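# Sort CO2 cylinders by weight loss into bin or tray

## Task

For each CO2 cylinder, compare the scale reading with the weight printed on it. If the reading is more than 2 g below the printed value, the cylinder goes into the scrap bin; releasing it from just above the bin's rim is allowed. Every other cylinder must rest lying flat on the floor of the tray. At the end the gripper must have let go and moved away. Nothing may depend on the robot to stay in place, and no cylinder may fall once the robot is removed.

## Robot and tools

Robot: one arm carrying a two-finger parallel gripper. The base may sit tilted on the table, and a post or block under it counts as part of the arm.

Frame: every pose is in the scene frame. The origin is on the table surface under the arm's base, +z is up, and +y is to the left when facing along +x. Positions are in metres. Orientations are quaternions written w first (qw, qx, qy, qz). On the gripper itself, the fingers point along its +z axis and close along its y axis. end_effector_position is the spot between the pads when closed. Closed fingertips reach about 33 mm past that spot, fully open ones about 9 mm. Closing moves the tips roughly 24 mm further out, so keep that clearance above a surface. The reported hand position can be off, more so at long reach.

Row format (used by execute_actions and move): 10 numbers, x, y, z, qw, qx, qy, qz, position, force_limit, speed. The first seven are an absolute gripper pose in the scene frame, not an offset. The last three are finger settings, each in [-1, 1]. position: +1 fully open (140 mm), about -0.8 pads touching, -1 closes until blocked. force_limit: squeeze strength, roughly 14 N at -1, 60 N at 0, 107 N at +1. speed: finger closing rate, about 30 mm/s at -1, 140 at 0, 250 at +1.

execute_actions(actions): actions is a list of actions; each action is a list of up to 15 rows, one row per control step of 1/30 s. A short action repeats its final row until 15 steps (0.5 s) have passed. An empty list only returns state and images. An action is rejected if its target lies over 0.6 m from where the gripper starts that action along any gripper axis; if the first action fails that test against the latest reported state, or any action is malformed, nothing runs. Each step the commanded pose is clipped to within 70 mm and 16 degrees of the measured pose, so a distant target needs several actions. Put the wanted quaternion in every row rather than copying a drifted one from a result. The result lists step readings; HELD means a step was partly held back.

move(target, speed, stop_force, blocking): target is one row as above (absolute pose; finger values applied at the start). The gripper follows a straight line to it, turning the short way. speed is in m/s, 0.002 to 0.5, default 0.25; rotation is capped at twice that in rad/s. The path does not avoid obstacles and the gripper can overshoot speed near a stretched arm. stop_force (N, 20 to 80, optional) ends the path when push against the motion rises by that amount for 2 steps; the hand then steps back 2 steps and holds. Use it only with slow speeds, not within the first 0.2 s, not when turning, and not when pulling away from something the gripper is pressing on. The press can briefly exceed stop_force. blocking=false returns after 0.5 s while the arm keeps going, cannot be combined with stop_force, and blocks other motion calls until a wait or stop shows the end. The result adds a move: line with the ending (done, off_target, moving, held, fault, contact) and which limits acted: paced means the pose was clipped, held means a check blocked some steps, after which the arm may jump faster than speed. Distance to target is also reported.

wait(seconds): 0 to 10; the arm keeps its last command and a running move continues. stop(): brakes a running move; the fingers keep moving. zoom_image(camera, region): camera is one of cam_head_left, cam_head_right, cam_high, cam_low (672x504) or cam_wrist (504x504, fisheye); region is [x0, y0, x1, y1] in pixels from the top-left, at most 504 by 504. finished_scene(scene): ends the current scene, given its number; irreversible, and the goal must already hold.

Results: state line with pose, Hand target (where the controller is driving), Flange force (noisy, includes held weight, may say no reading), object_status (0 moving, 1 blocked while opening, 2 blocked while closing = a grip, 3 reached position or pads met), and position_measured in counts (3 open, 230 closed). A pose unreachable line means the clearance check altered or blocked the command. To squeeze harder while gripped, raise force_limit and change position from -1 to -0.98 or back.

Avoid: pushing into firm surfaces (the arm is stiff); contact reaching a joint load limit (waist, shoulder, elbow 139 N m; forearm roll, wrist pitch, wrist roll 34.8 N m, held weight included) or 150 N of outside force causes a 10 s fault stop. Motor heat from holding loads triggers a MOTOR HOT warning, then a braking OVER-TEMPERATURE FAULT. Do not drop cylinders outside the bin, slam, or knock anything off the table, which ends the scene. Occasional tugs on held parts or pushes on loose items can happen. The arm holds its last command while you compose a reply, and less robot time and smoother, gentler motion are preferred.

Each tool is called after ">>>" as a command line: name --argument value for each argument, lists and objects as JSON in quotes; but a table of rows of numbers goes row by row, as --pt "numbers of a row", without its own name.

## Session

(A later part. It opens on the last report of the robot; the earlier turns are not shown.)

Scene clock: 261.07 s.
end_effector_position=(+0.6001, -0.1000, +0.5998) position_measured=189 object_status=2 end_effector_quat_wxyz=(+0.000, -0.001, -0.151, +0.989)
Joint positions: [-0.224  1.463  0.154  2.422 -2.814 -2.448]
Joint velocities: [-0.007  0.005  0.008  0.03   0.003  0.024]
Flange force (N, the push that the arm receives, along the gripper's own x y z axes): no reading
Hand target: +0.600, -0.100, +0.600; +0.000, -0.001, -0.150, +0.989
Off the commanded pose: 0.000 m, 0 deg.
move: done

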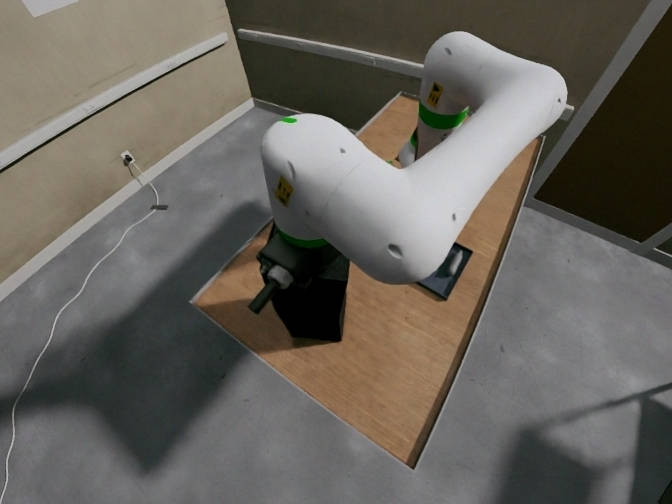

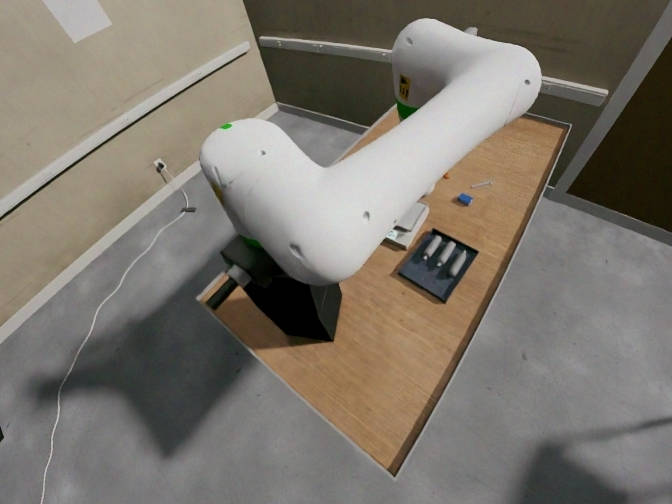

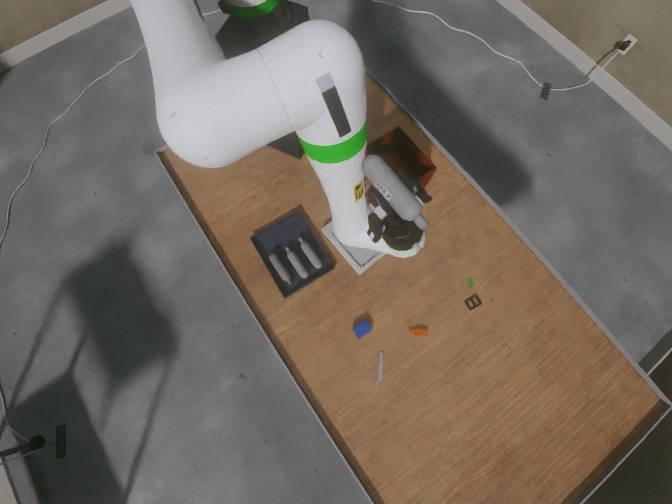

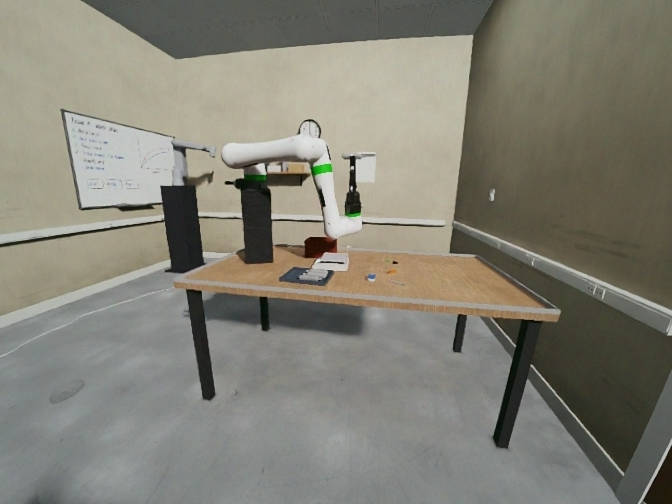

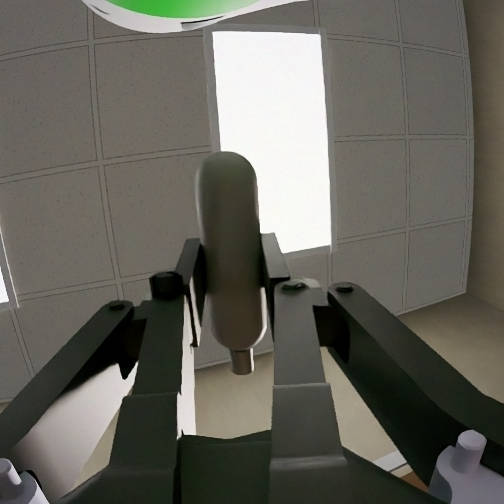

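174.2-ish.

>>> move --target '[0.6,-0.2,0.55,0,0,0.383,-0.924,-1,0,0]'

>>> move --target '[0.58,0,0.28,0,0,1,0,-1,0,0]' --speed 0.4

>>> move --target '[0.495,-0.015,0.125,0,0,1,0,-1,0,0]'

>>> move --target '[0.495,-0.015,0.102,0,0,1,0,-1,0,0]' --speed 0.04

>>> move --target '[0.495,-0.015,0.102,0,0,1,0,-0.2,0,0]'

>>> wait --seconds 1

Scene clock: 270.13 s.
end_effector_position=(+0.5998, -0.2000, +0.5502) position_measured=189 object_status=2 end_effector_quat_wxyz=(-0.000, +0.001, -0.382, +0.924)
Joint positions: [-0.011  1.365 -0.021  1.706 -2.446 -2.925]
Joint velocities: [ 0.    -0.    -0.    -0.001  0.001  0.   ]
Flange force (N, the push that the arm receives, along the gripper's own x y z axes): [2.6 -3.1 3.3]
Hand target: +0.600, -0.200, +0.550; -0.000, +0.001, -0.382, +0.924
Off the commanded pose: 0.000 m, 0 deg.
move: done

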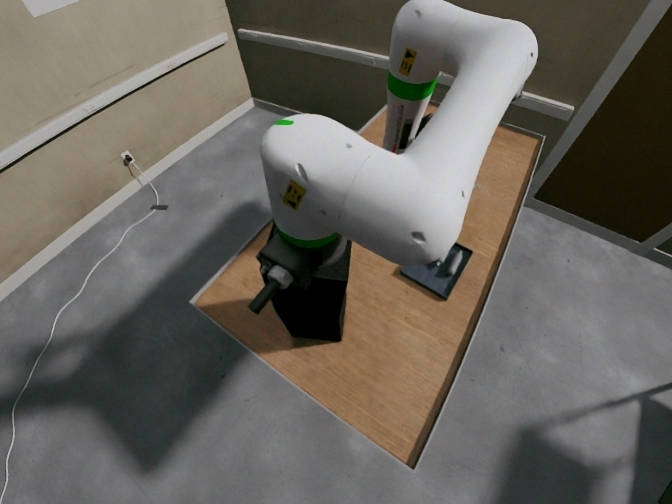

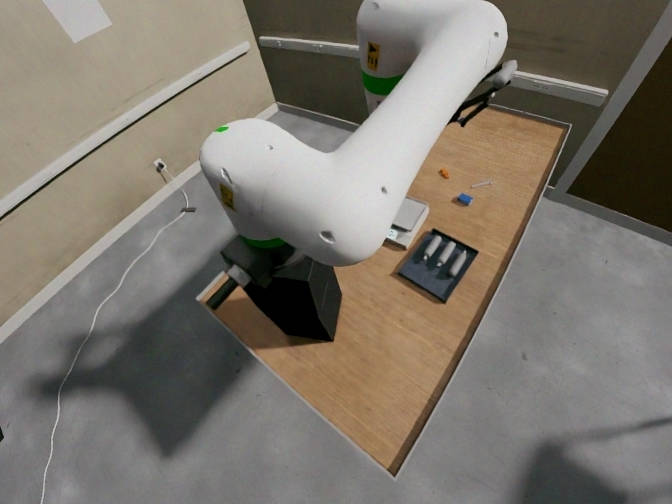

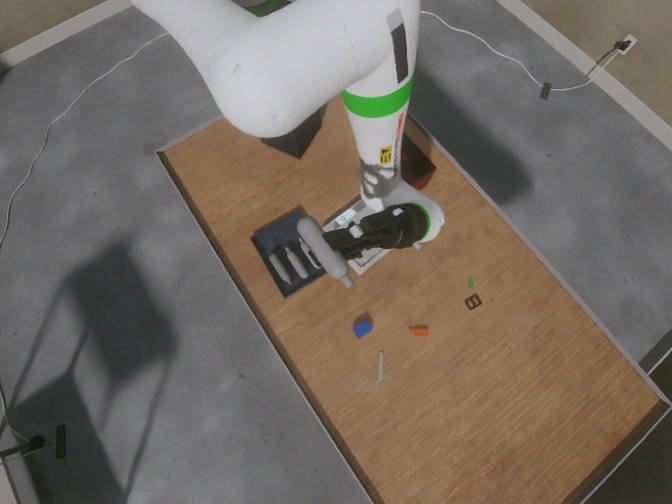

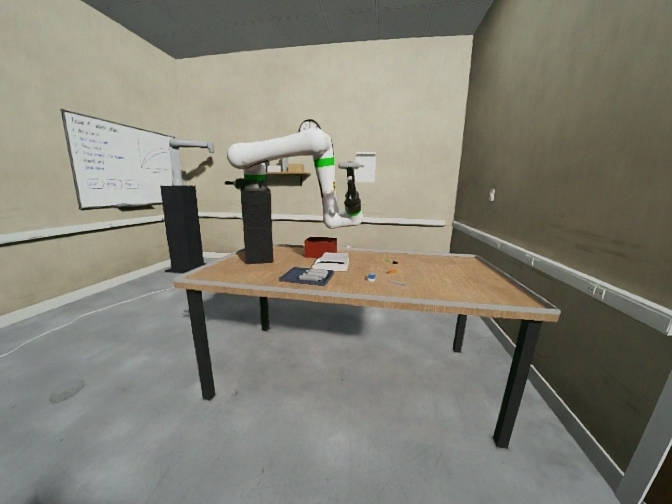

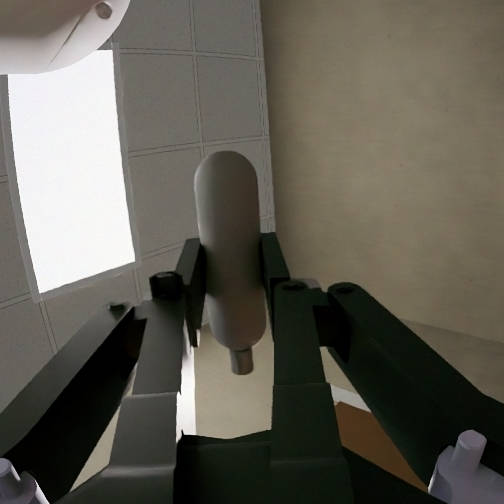

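Scene clock: 273.63 s.
end_effector_position=(+0.5785, -0.0003, +0.2796) position_measured=189 object_status=2 end_effector_quat_wxyz=(+0.000, -0.003, +1.000, +0.000)
Joint positions: [ 0.214  0.648 -0.177  0.156 -0.729 -1.94 ]
Joint velocities: [-0.002  0.002  0.003 -0.003 -0.003  0.003]
Flange force (N, the push that the arm receives, along the gripper's own x y z axes): [7.9 -0.7 1.6]
Hand target: +0.578, -0.000, +0.280; +0.000, -0.003, +1.000, +0.000
Off the commanded pose: 0.002 m, 0 deg.
move: done

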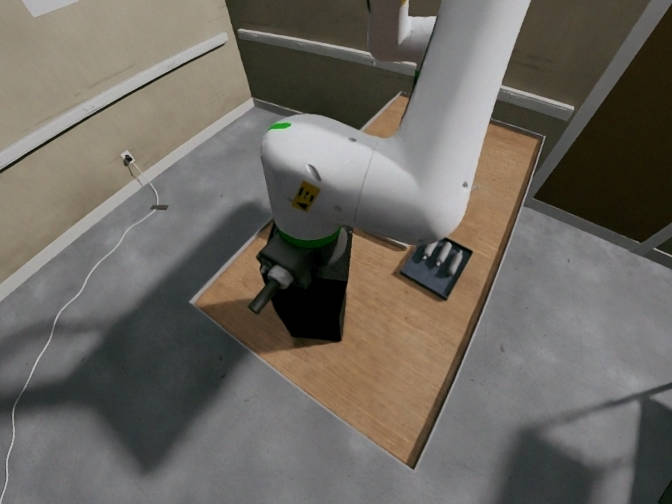

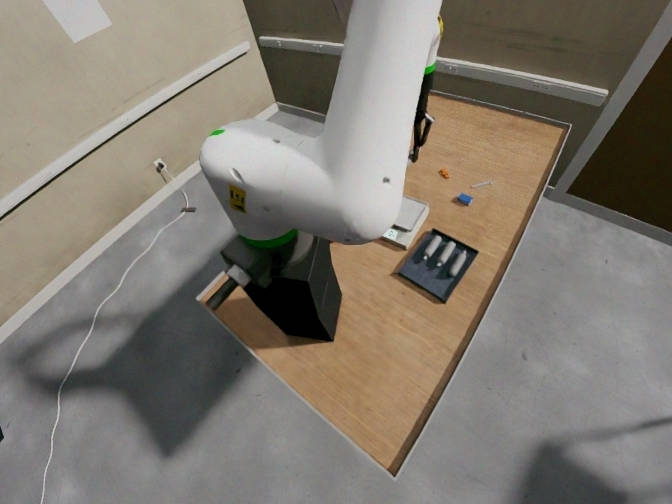

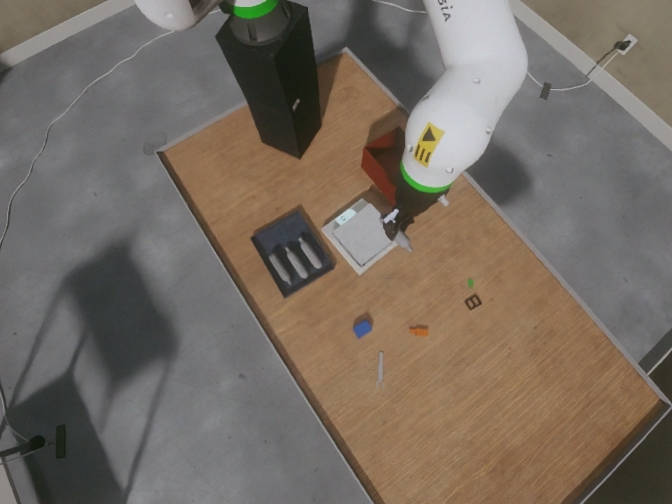

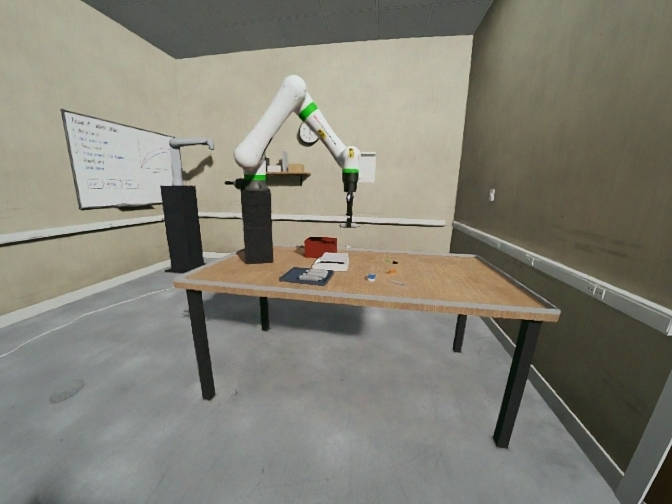

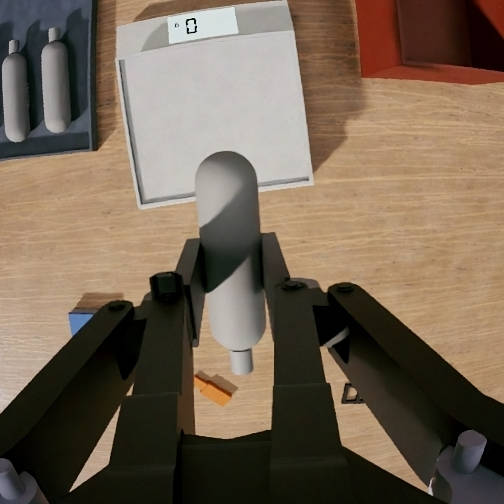

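Scene clock: 274.80 s.
end_effector_position=(+0.4946, -0.0154, +0.1254) position_measured=189 object_status=2 end_effector_quat_wxyz=(-0.000, +0.000, +1.000, -0.000)
Joint positions: [ 0.178  0.858 -0.427  0.384 -0.278 -2.164]
Joint velocities: [-0.001  0.001 -0.021  0.058  0.018 -0.057]
Flange force (N, the push that the arm receives, along the gripper's own x y z axes): [0.3 2.3 -2.5]
Hand target: +0.495, -0.015, +0.125; +0.000, +0.000, +1.000, -0.000
Off the commanded pose: 0.001 m, 0 deg.
move: done

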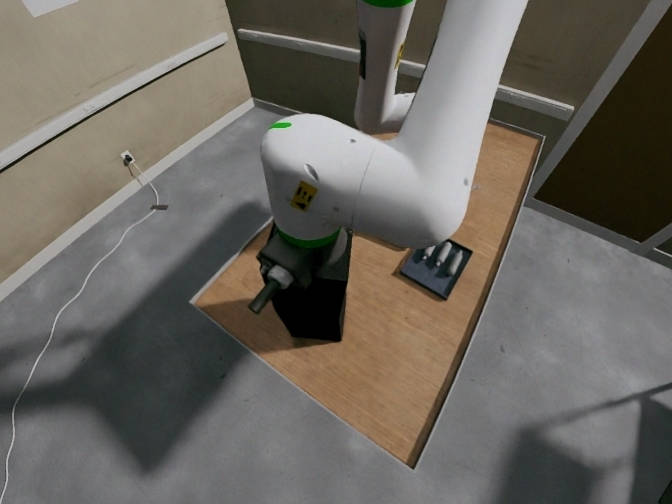

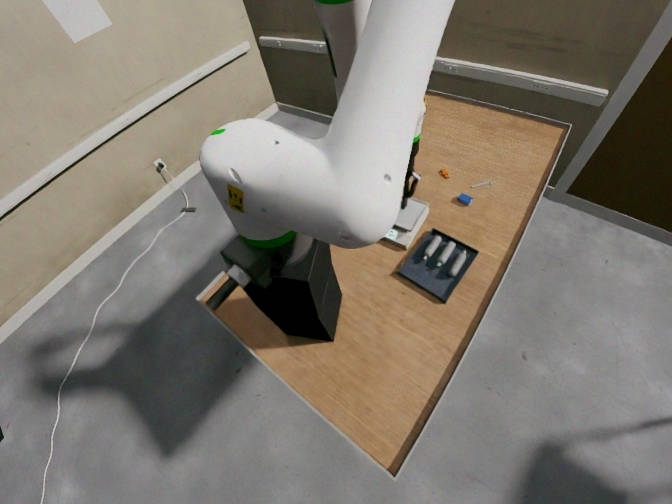

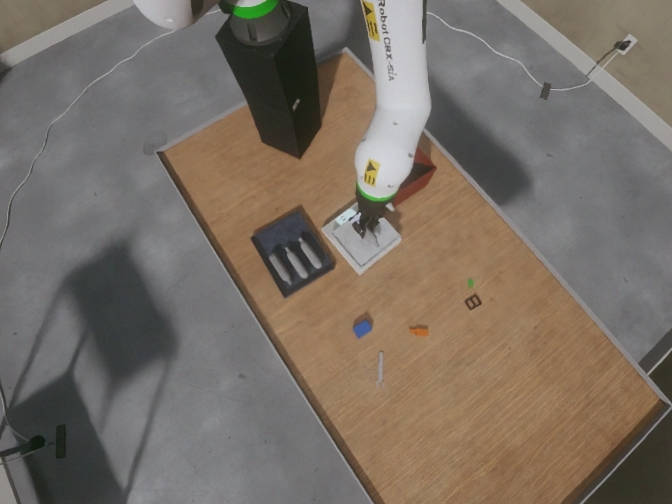

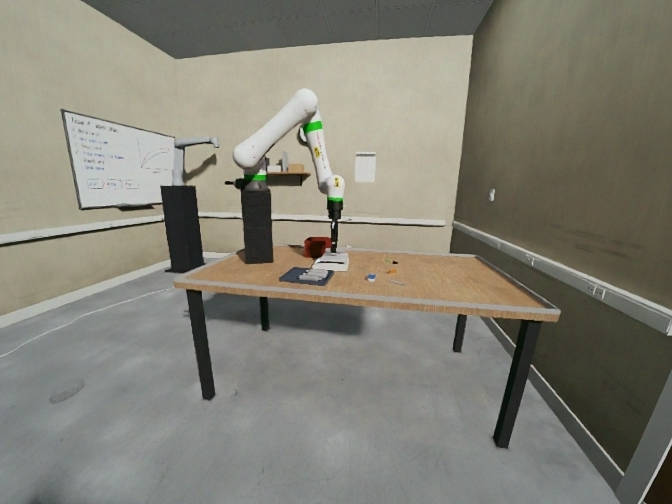

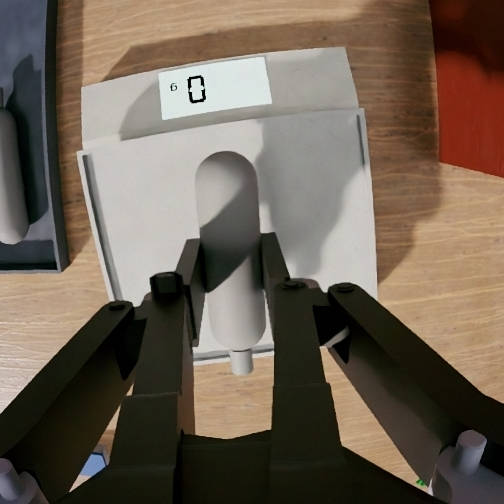

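Scene clock: 275.67 s.
end_effector_position=(+0.4952, -0.0150, +0.1022) position_measured=189 object_status=2 end_effector_quat_wxyz=(+0.000, +0.000, +1.000, +0.000)
Joint positions: [ 0.164  0.913 -0.426  0.469 -0.228 -2.238]
Joint velocities: [-0.002  0.001 -0.008  0.024  0.006 -0.022]
Flange force (N, the push that the arm receives, along the gripper's own x y z axes): no reading
Hand target: +0.495, -0.015, +0.102; -0.000, +0.000, +1.000, -0.000
Off the commanded pose: 0.000 m, 0 deg.
move: done

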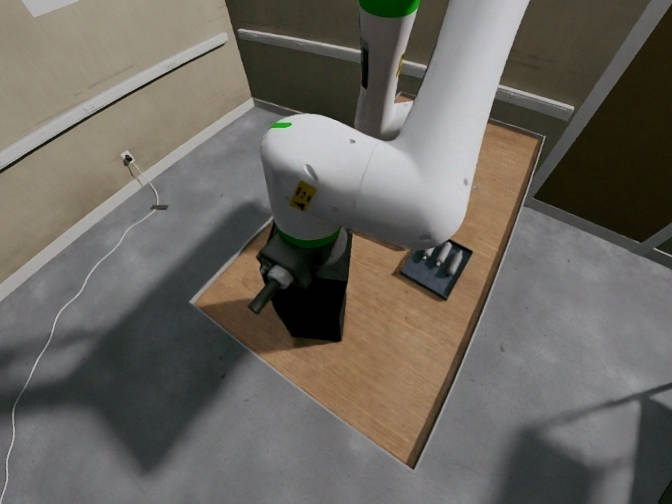

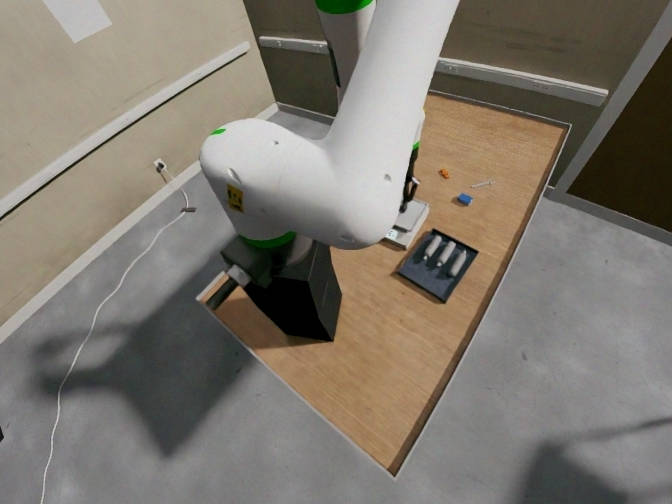

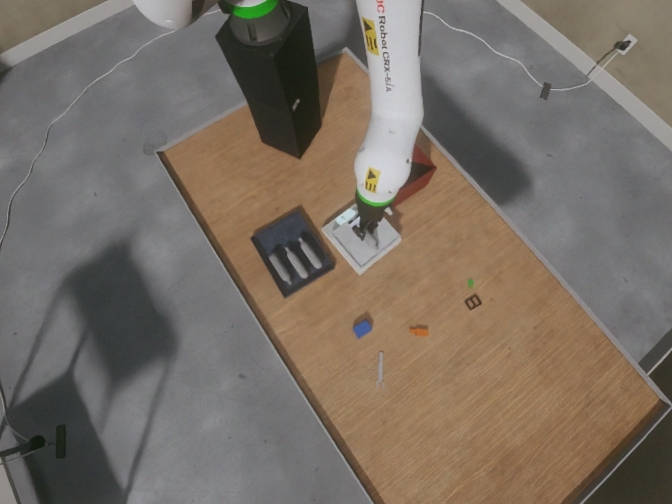

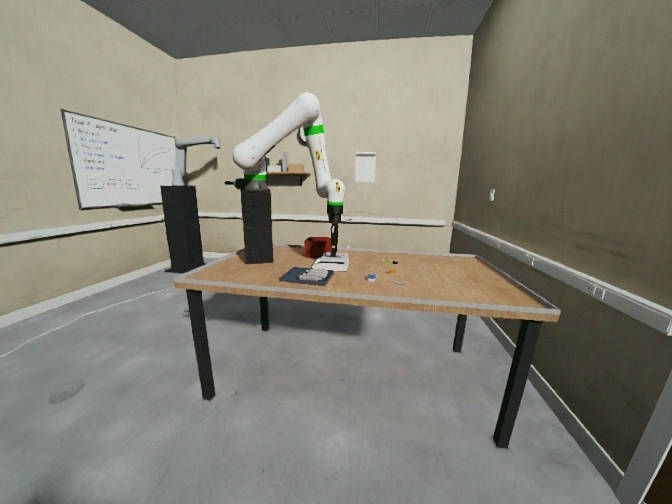

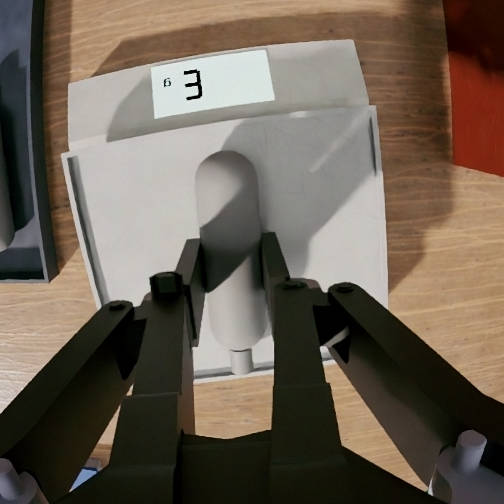

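Scene clock: 276.37 s.
end_effector_position=(+0.4950, -0.0150, +0.1020) position_measured=154 object_status=3 end_effector_quat_wxyz=(-0.000, +0.000, +1.000, -0.000)
Joint positions: [ 0.164  0.913 -0.426  0.471 -0.228 -2.24 ]
Joint velocities: [-0.     0.001 -0.     0.002 -0.001 -0.   ]
Flange force (N, the push that the arm receives, along the gripper's own x y z axes): no reading
Hand target: +0.495, -0.015, +0.102; -0.000, +0.000, +1.000, +0.000
Off the commanded pose: 0.000 m, 0 deg.
move: done

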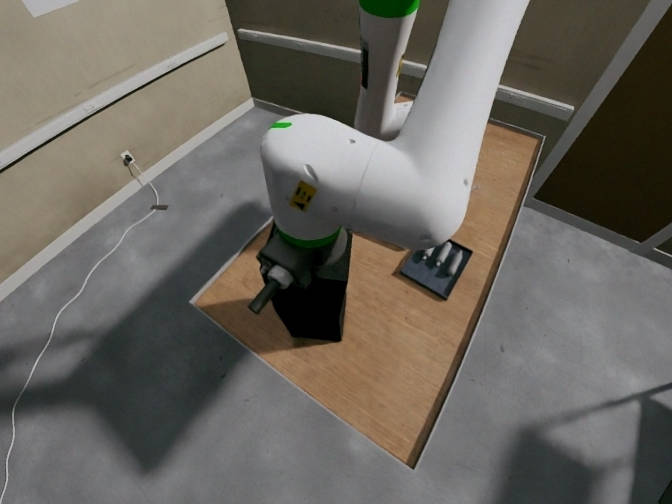

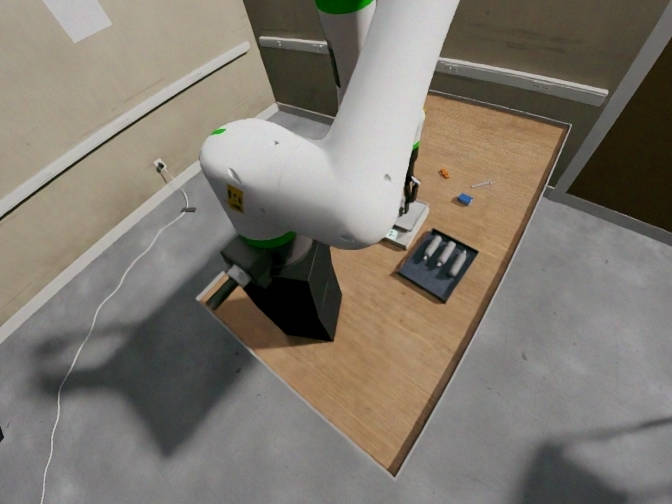

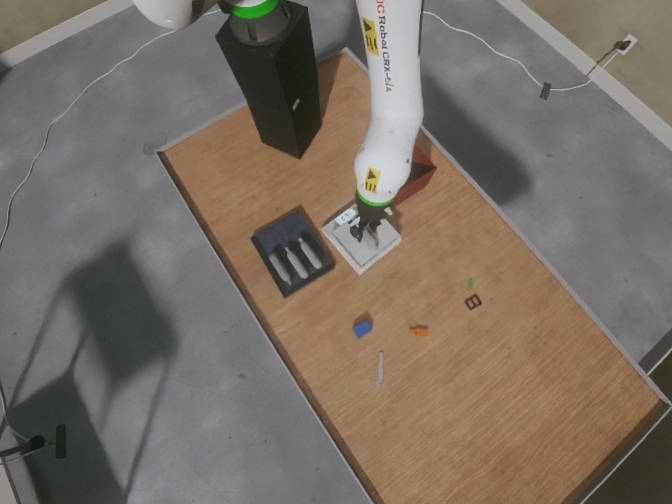

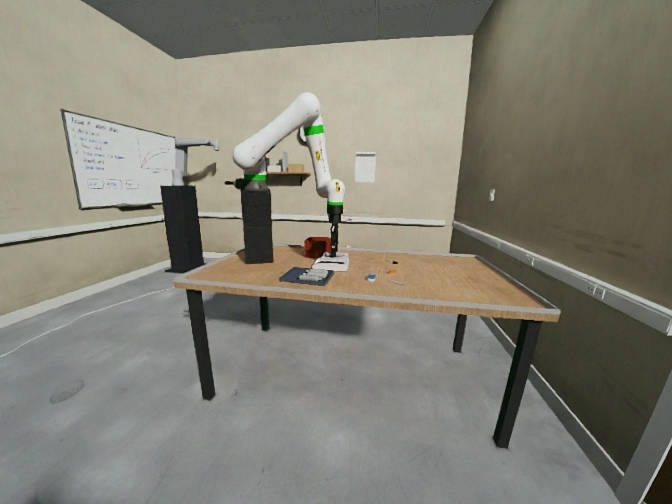

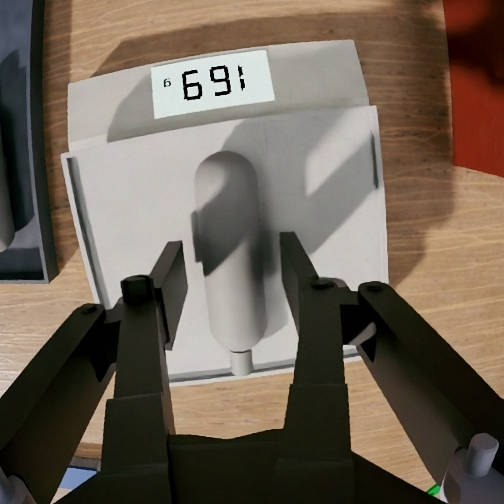

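Scene clock: 277.37 s.
end_effector_position=(+0.4950, -0.0150, +0.1020) position_measured=154 object_status=3 end_effector_quat_wxyz=(+0.000, +0.000, +1.000, +0.000)
Joint positions: [ 0.164  0.913 -0.426  0.471 -0.227 -2.24 ]
Joint velocities: [-0.     0.     0.     0.     0.    -0.001]
Flange force (N, the push that the arm receives, along the gripper's own x y z axes): no reading
Hand target: +0.495, -0.015, +0.102; -0.000, +0.000, +1.000, +0.000
Off the commanded pose: 0.000 m, 0 deg.
wait: 1.00 s; at rest by 0.17 s

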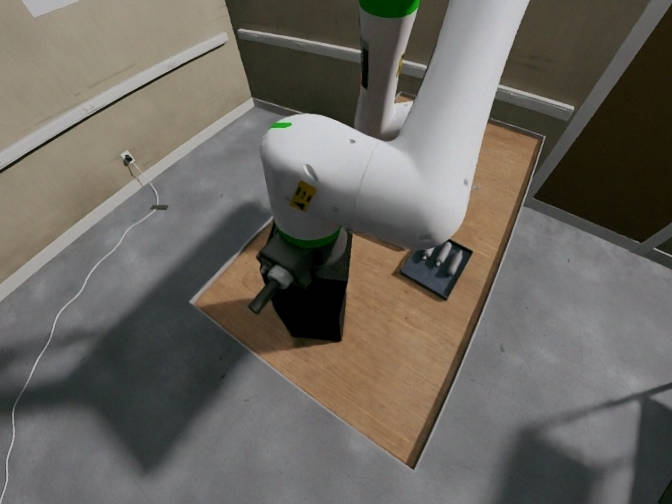

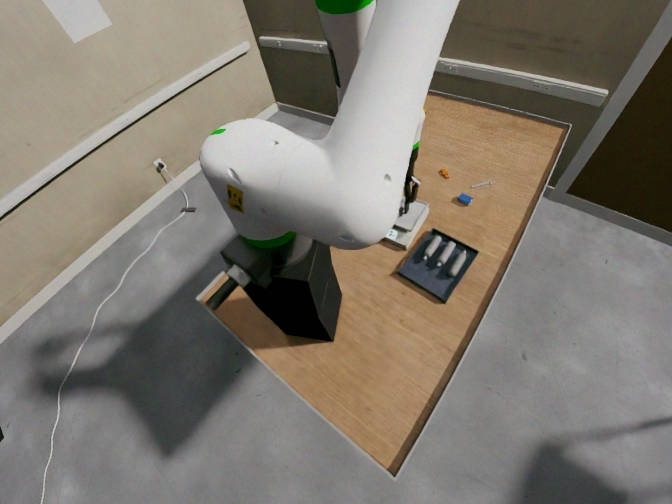

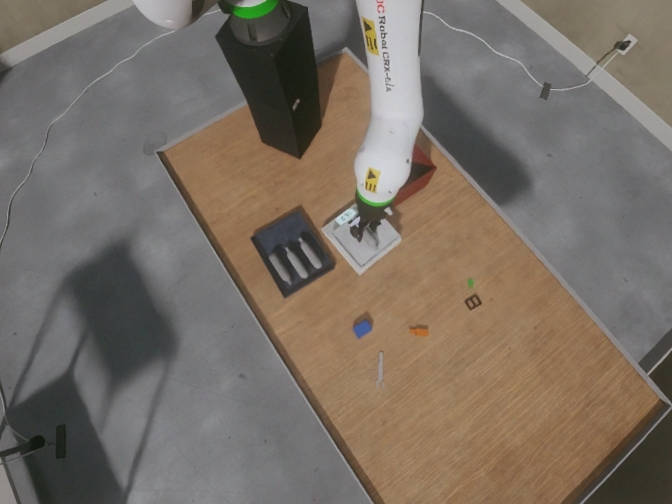

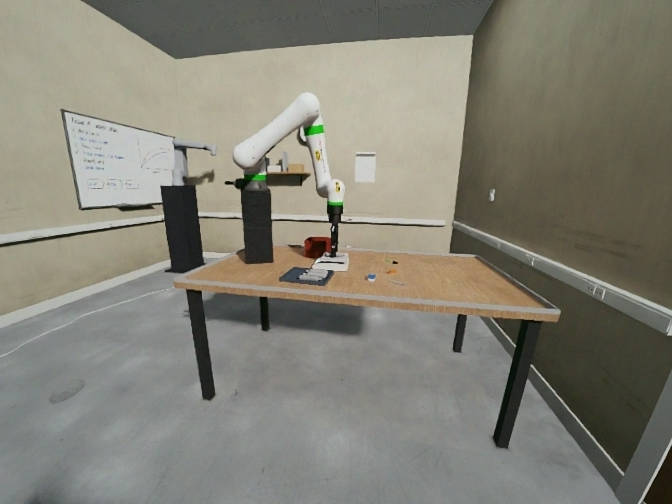

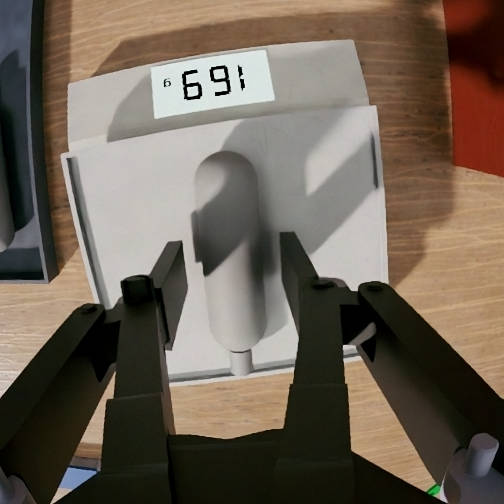

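169: scrap.

>>> move --target '[0.495,-0.015,0.102,0,0,1,0,-1,0,0]'

>>> move --target '[0.49,0.02,0.22,0,0,1,0,-1,0,0]'

>>> move --target '[0.39,0.215,0.21,0,0,1,0,-1,0,0]'

Scene clock: 280.63 s.
end_effector_position=(+0.4950, -0.0150, +0.1020) position_measured=189 object_status=2 end_effector_quat_wxyz=(+0.000, -0.000, +1.000, +0.000)
Joint positions: [ 0.164  0.913 -0.426  0.471 -0.227 -2.24 ]
Joint velocities: [ 0.     0.001 -0.    -0.001 -0.001  0.001]
Flange force (N, the push that the arm receives, along the gripper's own x y z axes): no reading
Hand target: +0.495, -0.015, +0.102; -0.000, -0.000, +1.000, -0.000
Off the commanded pose: 0.000 m, 0 deg.
move: done

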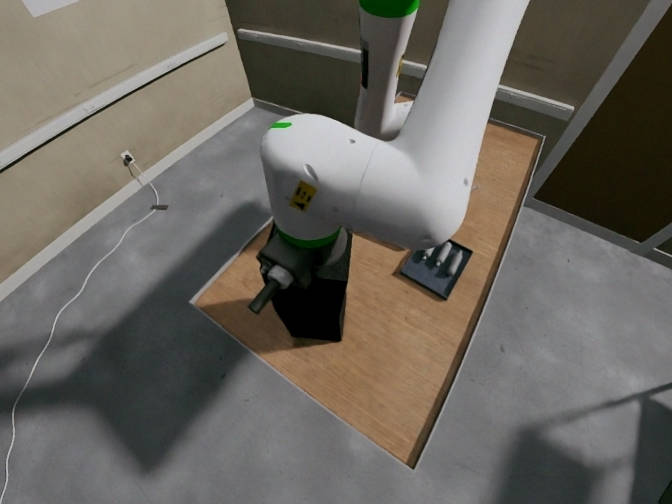

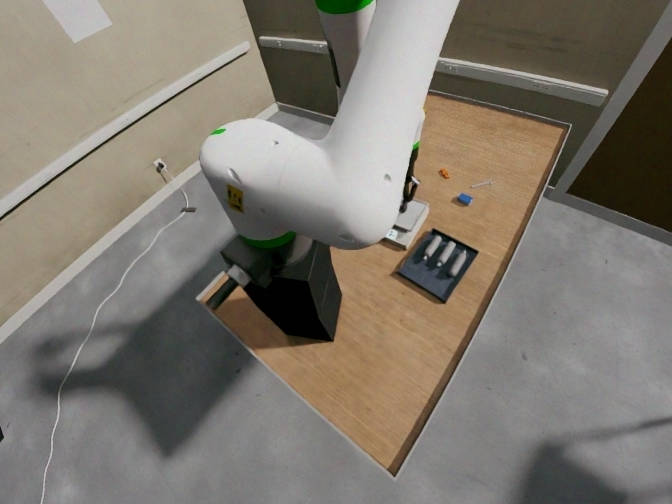

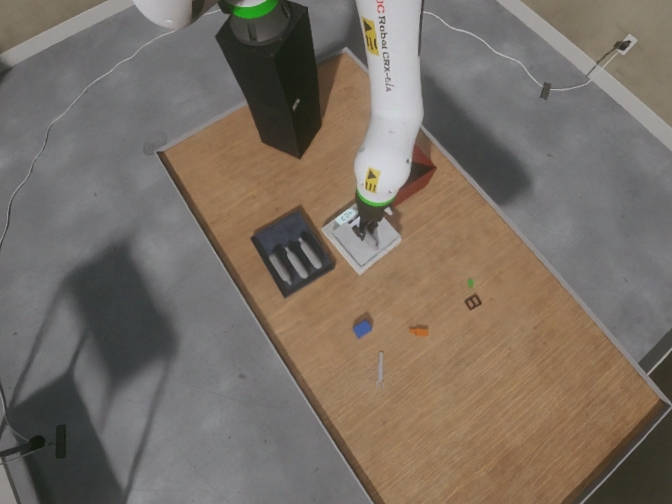

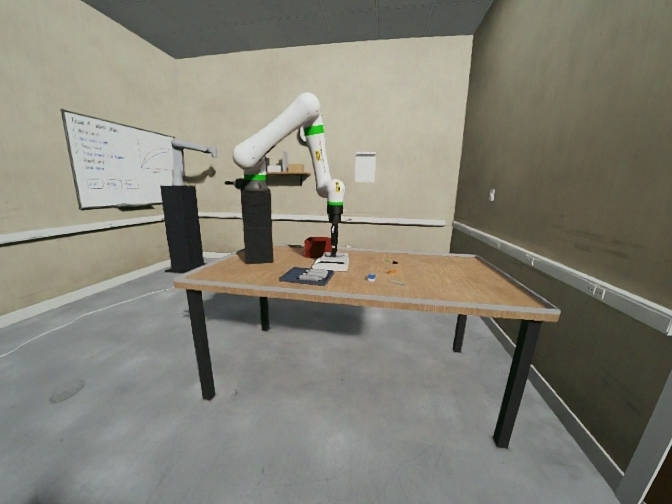

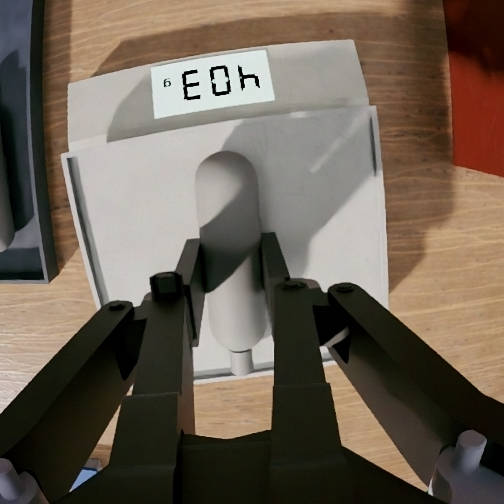

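Scene clock: 281.57 s.
end_effector_position=(+0.4901, +0.0200, +0.2198) position_measured=189 object_status=2 end_effector_quat_wxyz=(-0.000, -0.000, +1.000, -0.000)
Joint positions: [ 0.285  0.641 -0.457  0.234 -0.468 -2.111]
Joint velocities: [ 0.    -0.001  0.001 -0.002 -0.003  0.002]
Flange force (N, the push that the arm receives, along the gripper's own x y z axes): [5.0 2.2 -0.6]
Hand target: +0.490, +0.020, +0.220; -0.000, -0.000, +1.000, +0.000
Off the commanded pose: 0.000 m, 0 deg.
move: done

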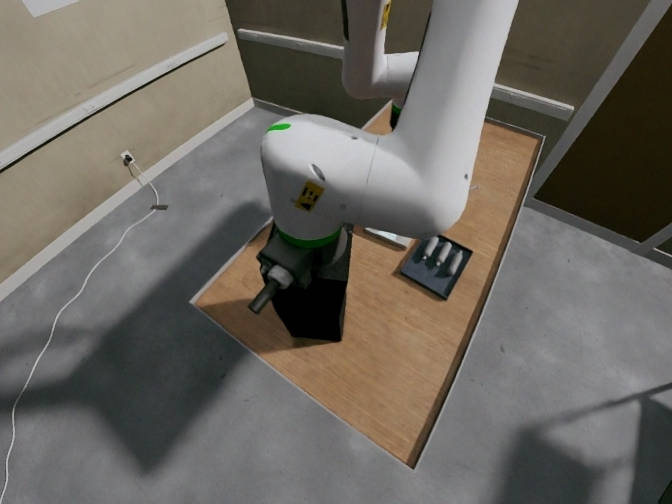

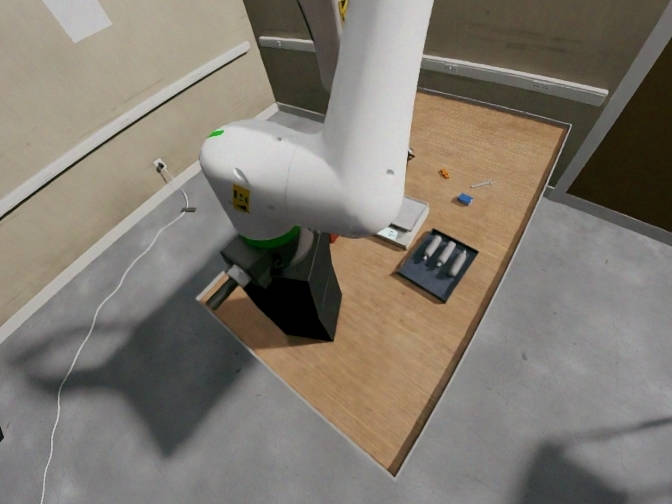

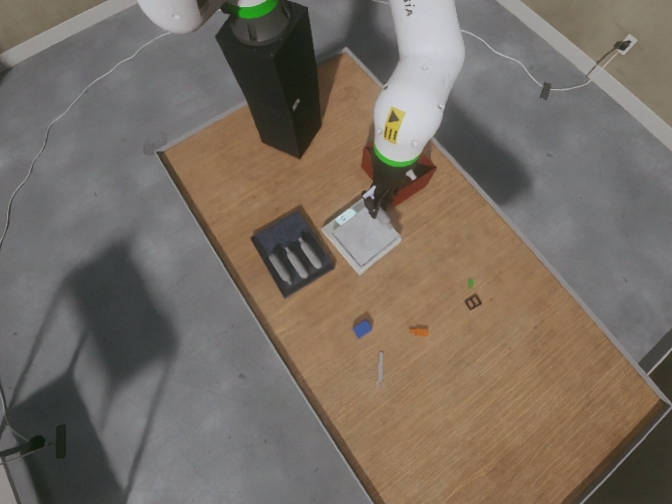

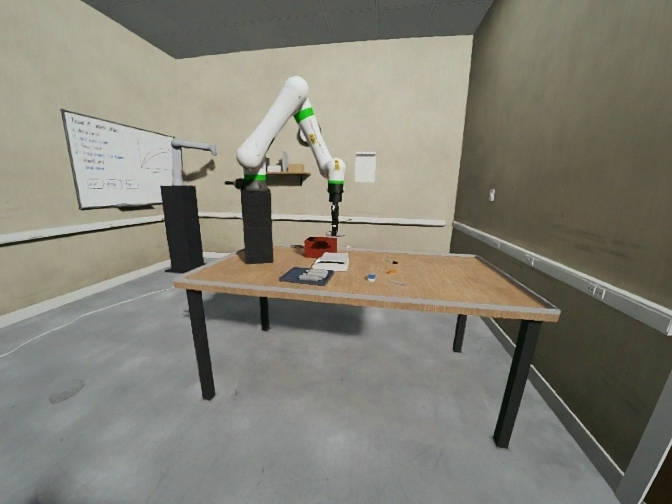

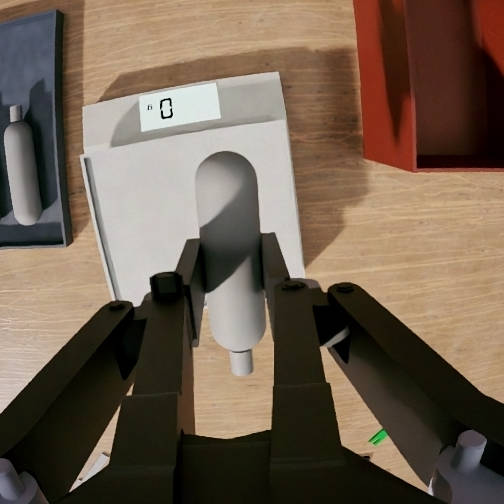

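Scene clock: 282.90 s.
end_effector_position=(+0.3904, +0.2138, +0.2101) position_measured=189 object_status=2 end_effector_quat_wxyz=(+0.001, +0.000, +1.000, -0.001)
Joint positions: [ 0.768  0.669 -0.571  0.28  -0.38  -2.647]
Joint velocities: [ 0.002 -0.001 -0.003  0.007  0.003 -0.008]
Flange force (N, the push that the arm receives, along the gripper's own x y z axes): [7.8 -3.2 -2.5]
Hand target: +0.390, +0.214, +0.210; +0.001, +0.000, +1.000, -0.001
Off the commanded pose: 0.001 m, 0 deg.
move: done

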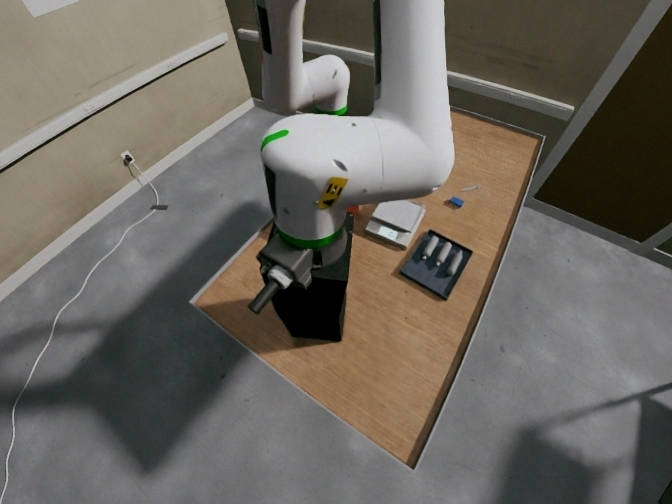

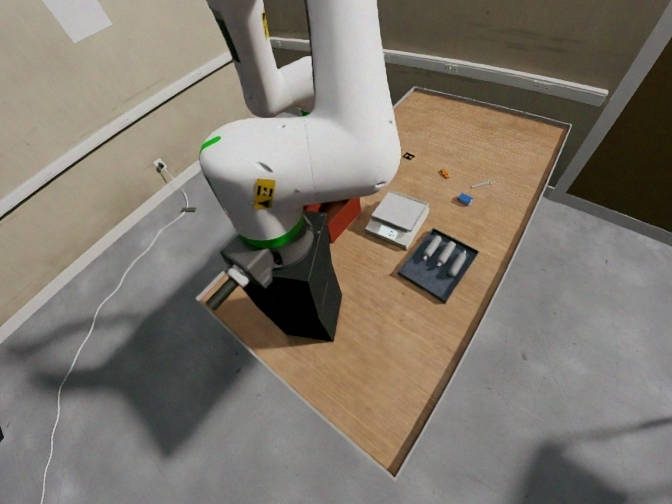

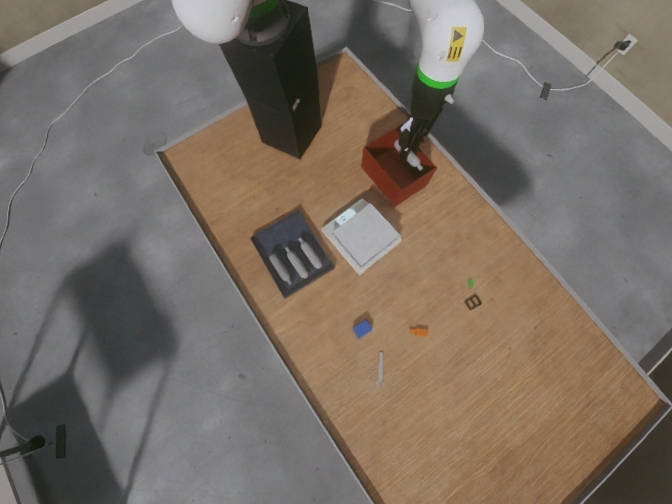

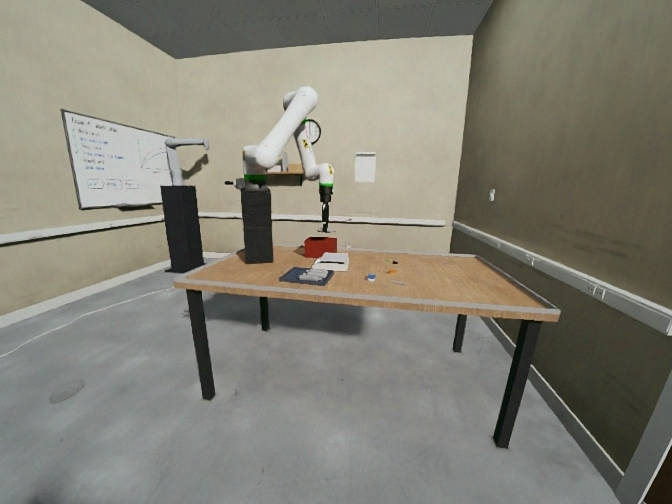

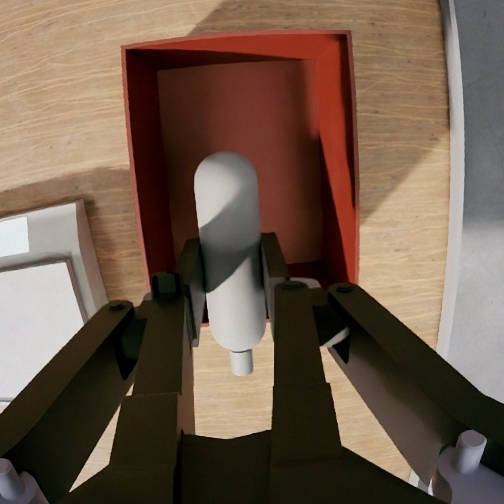

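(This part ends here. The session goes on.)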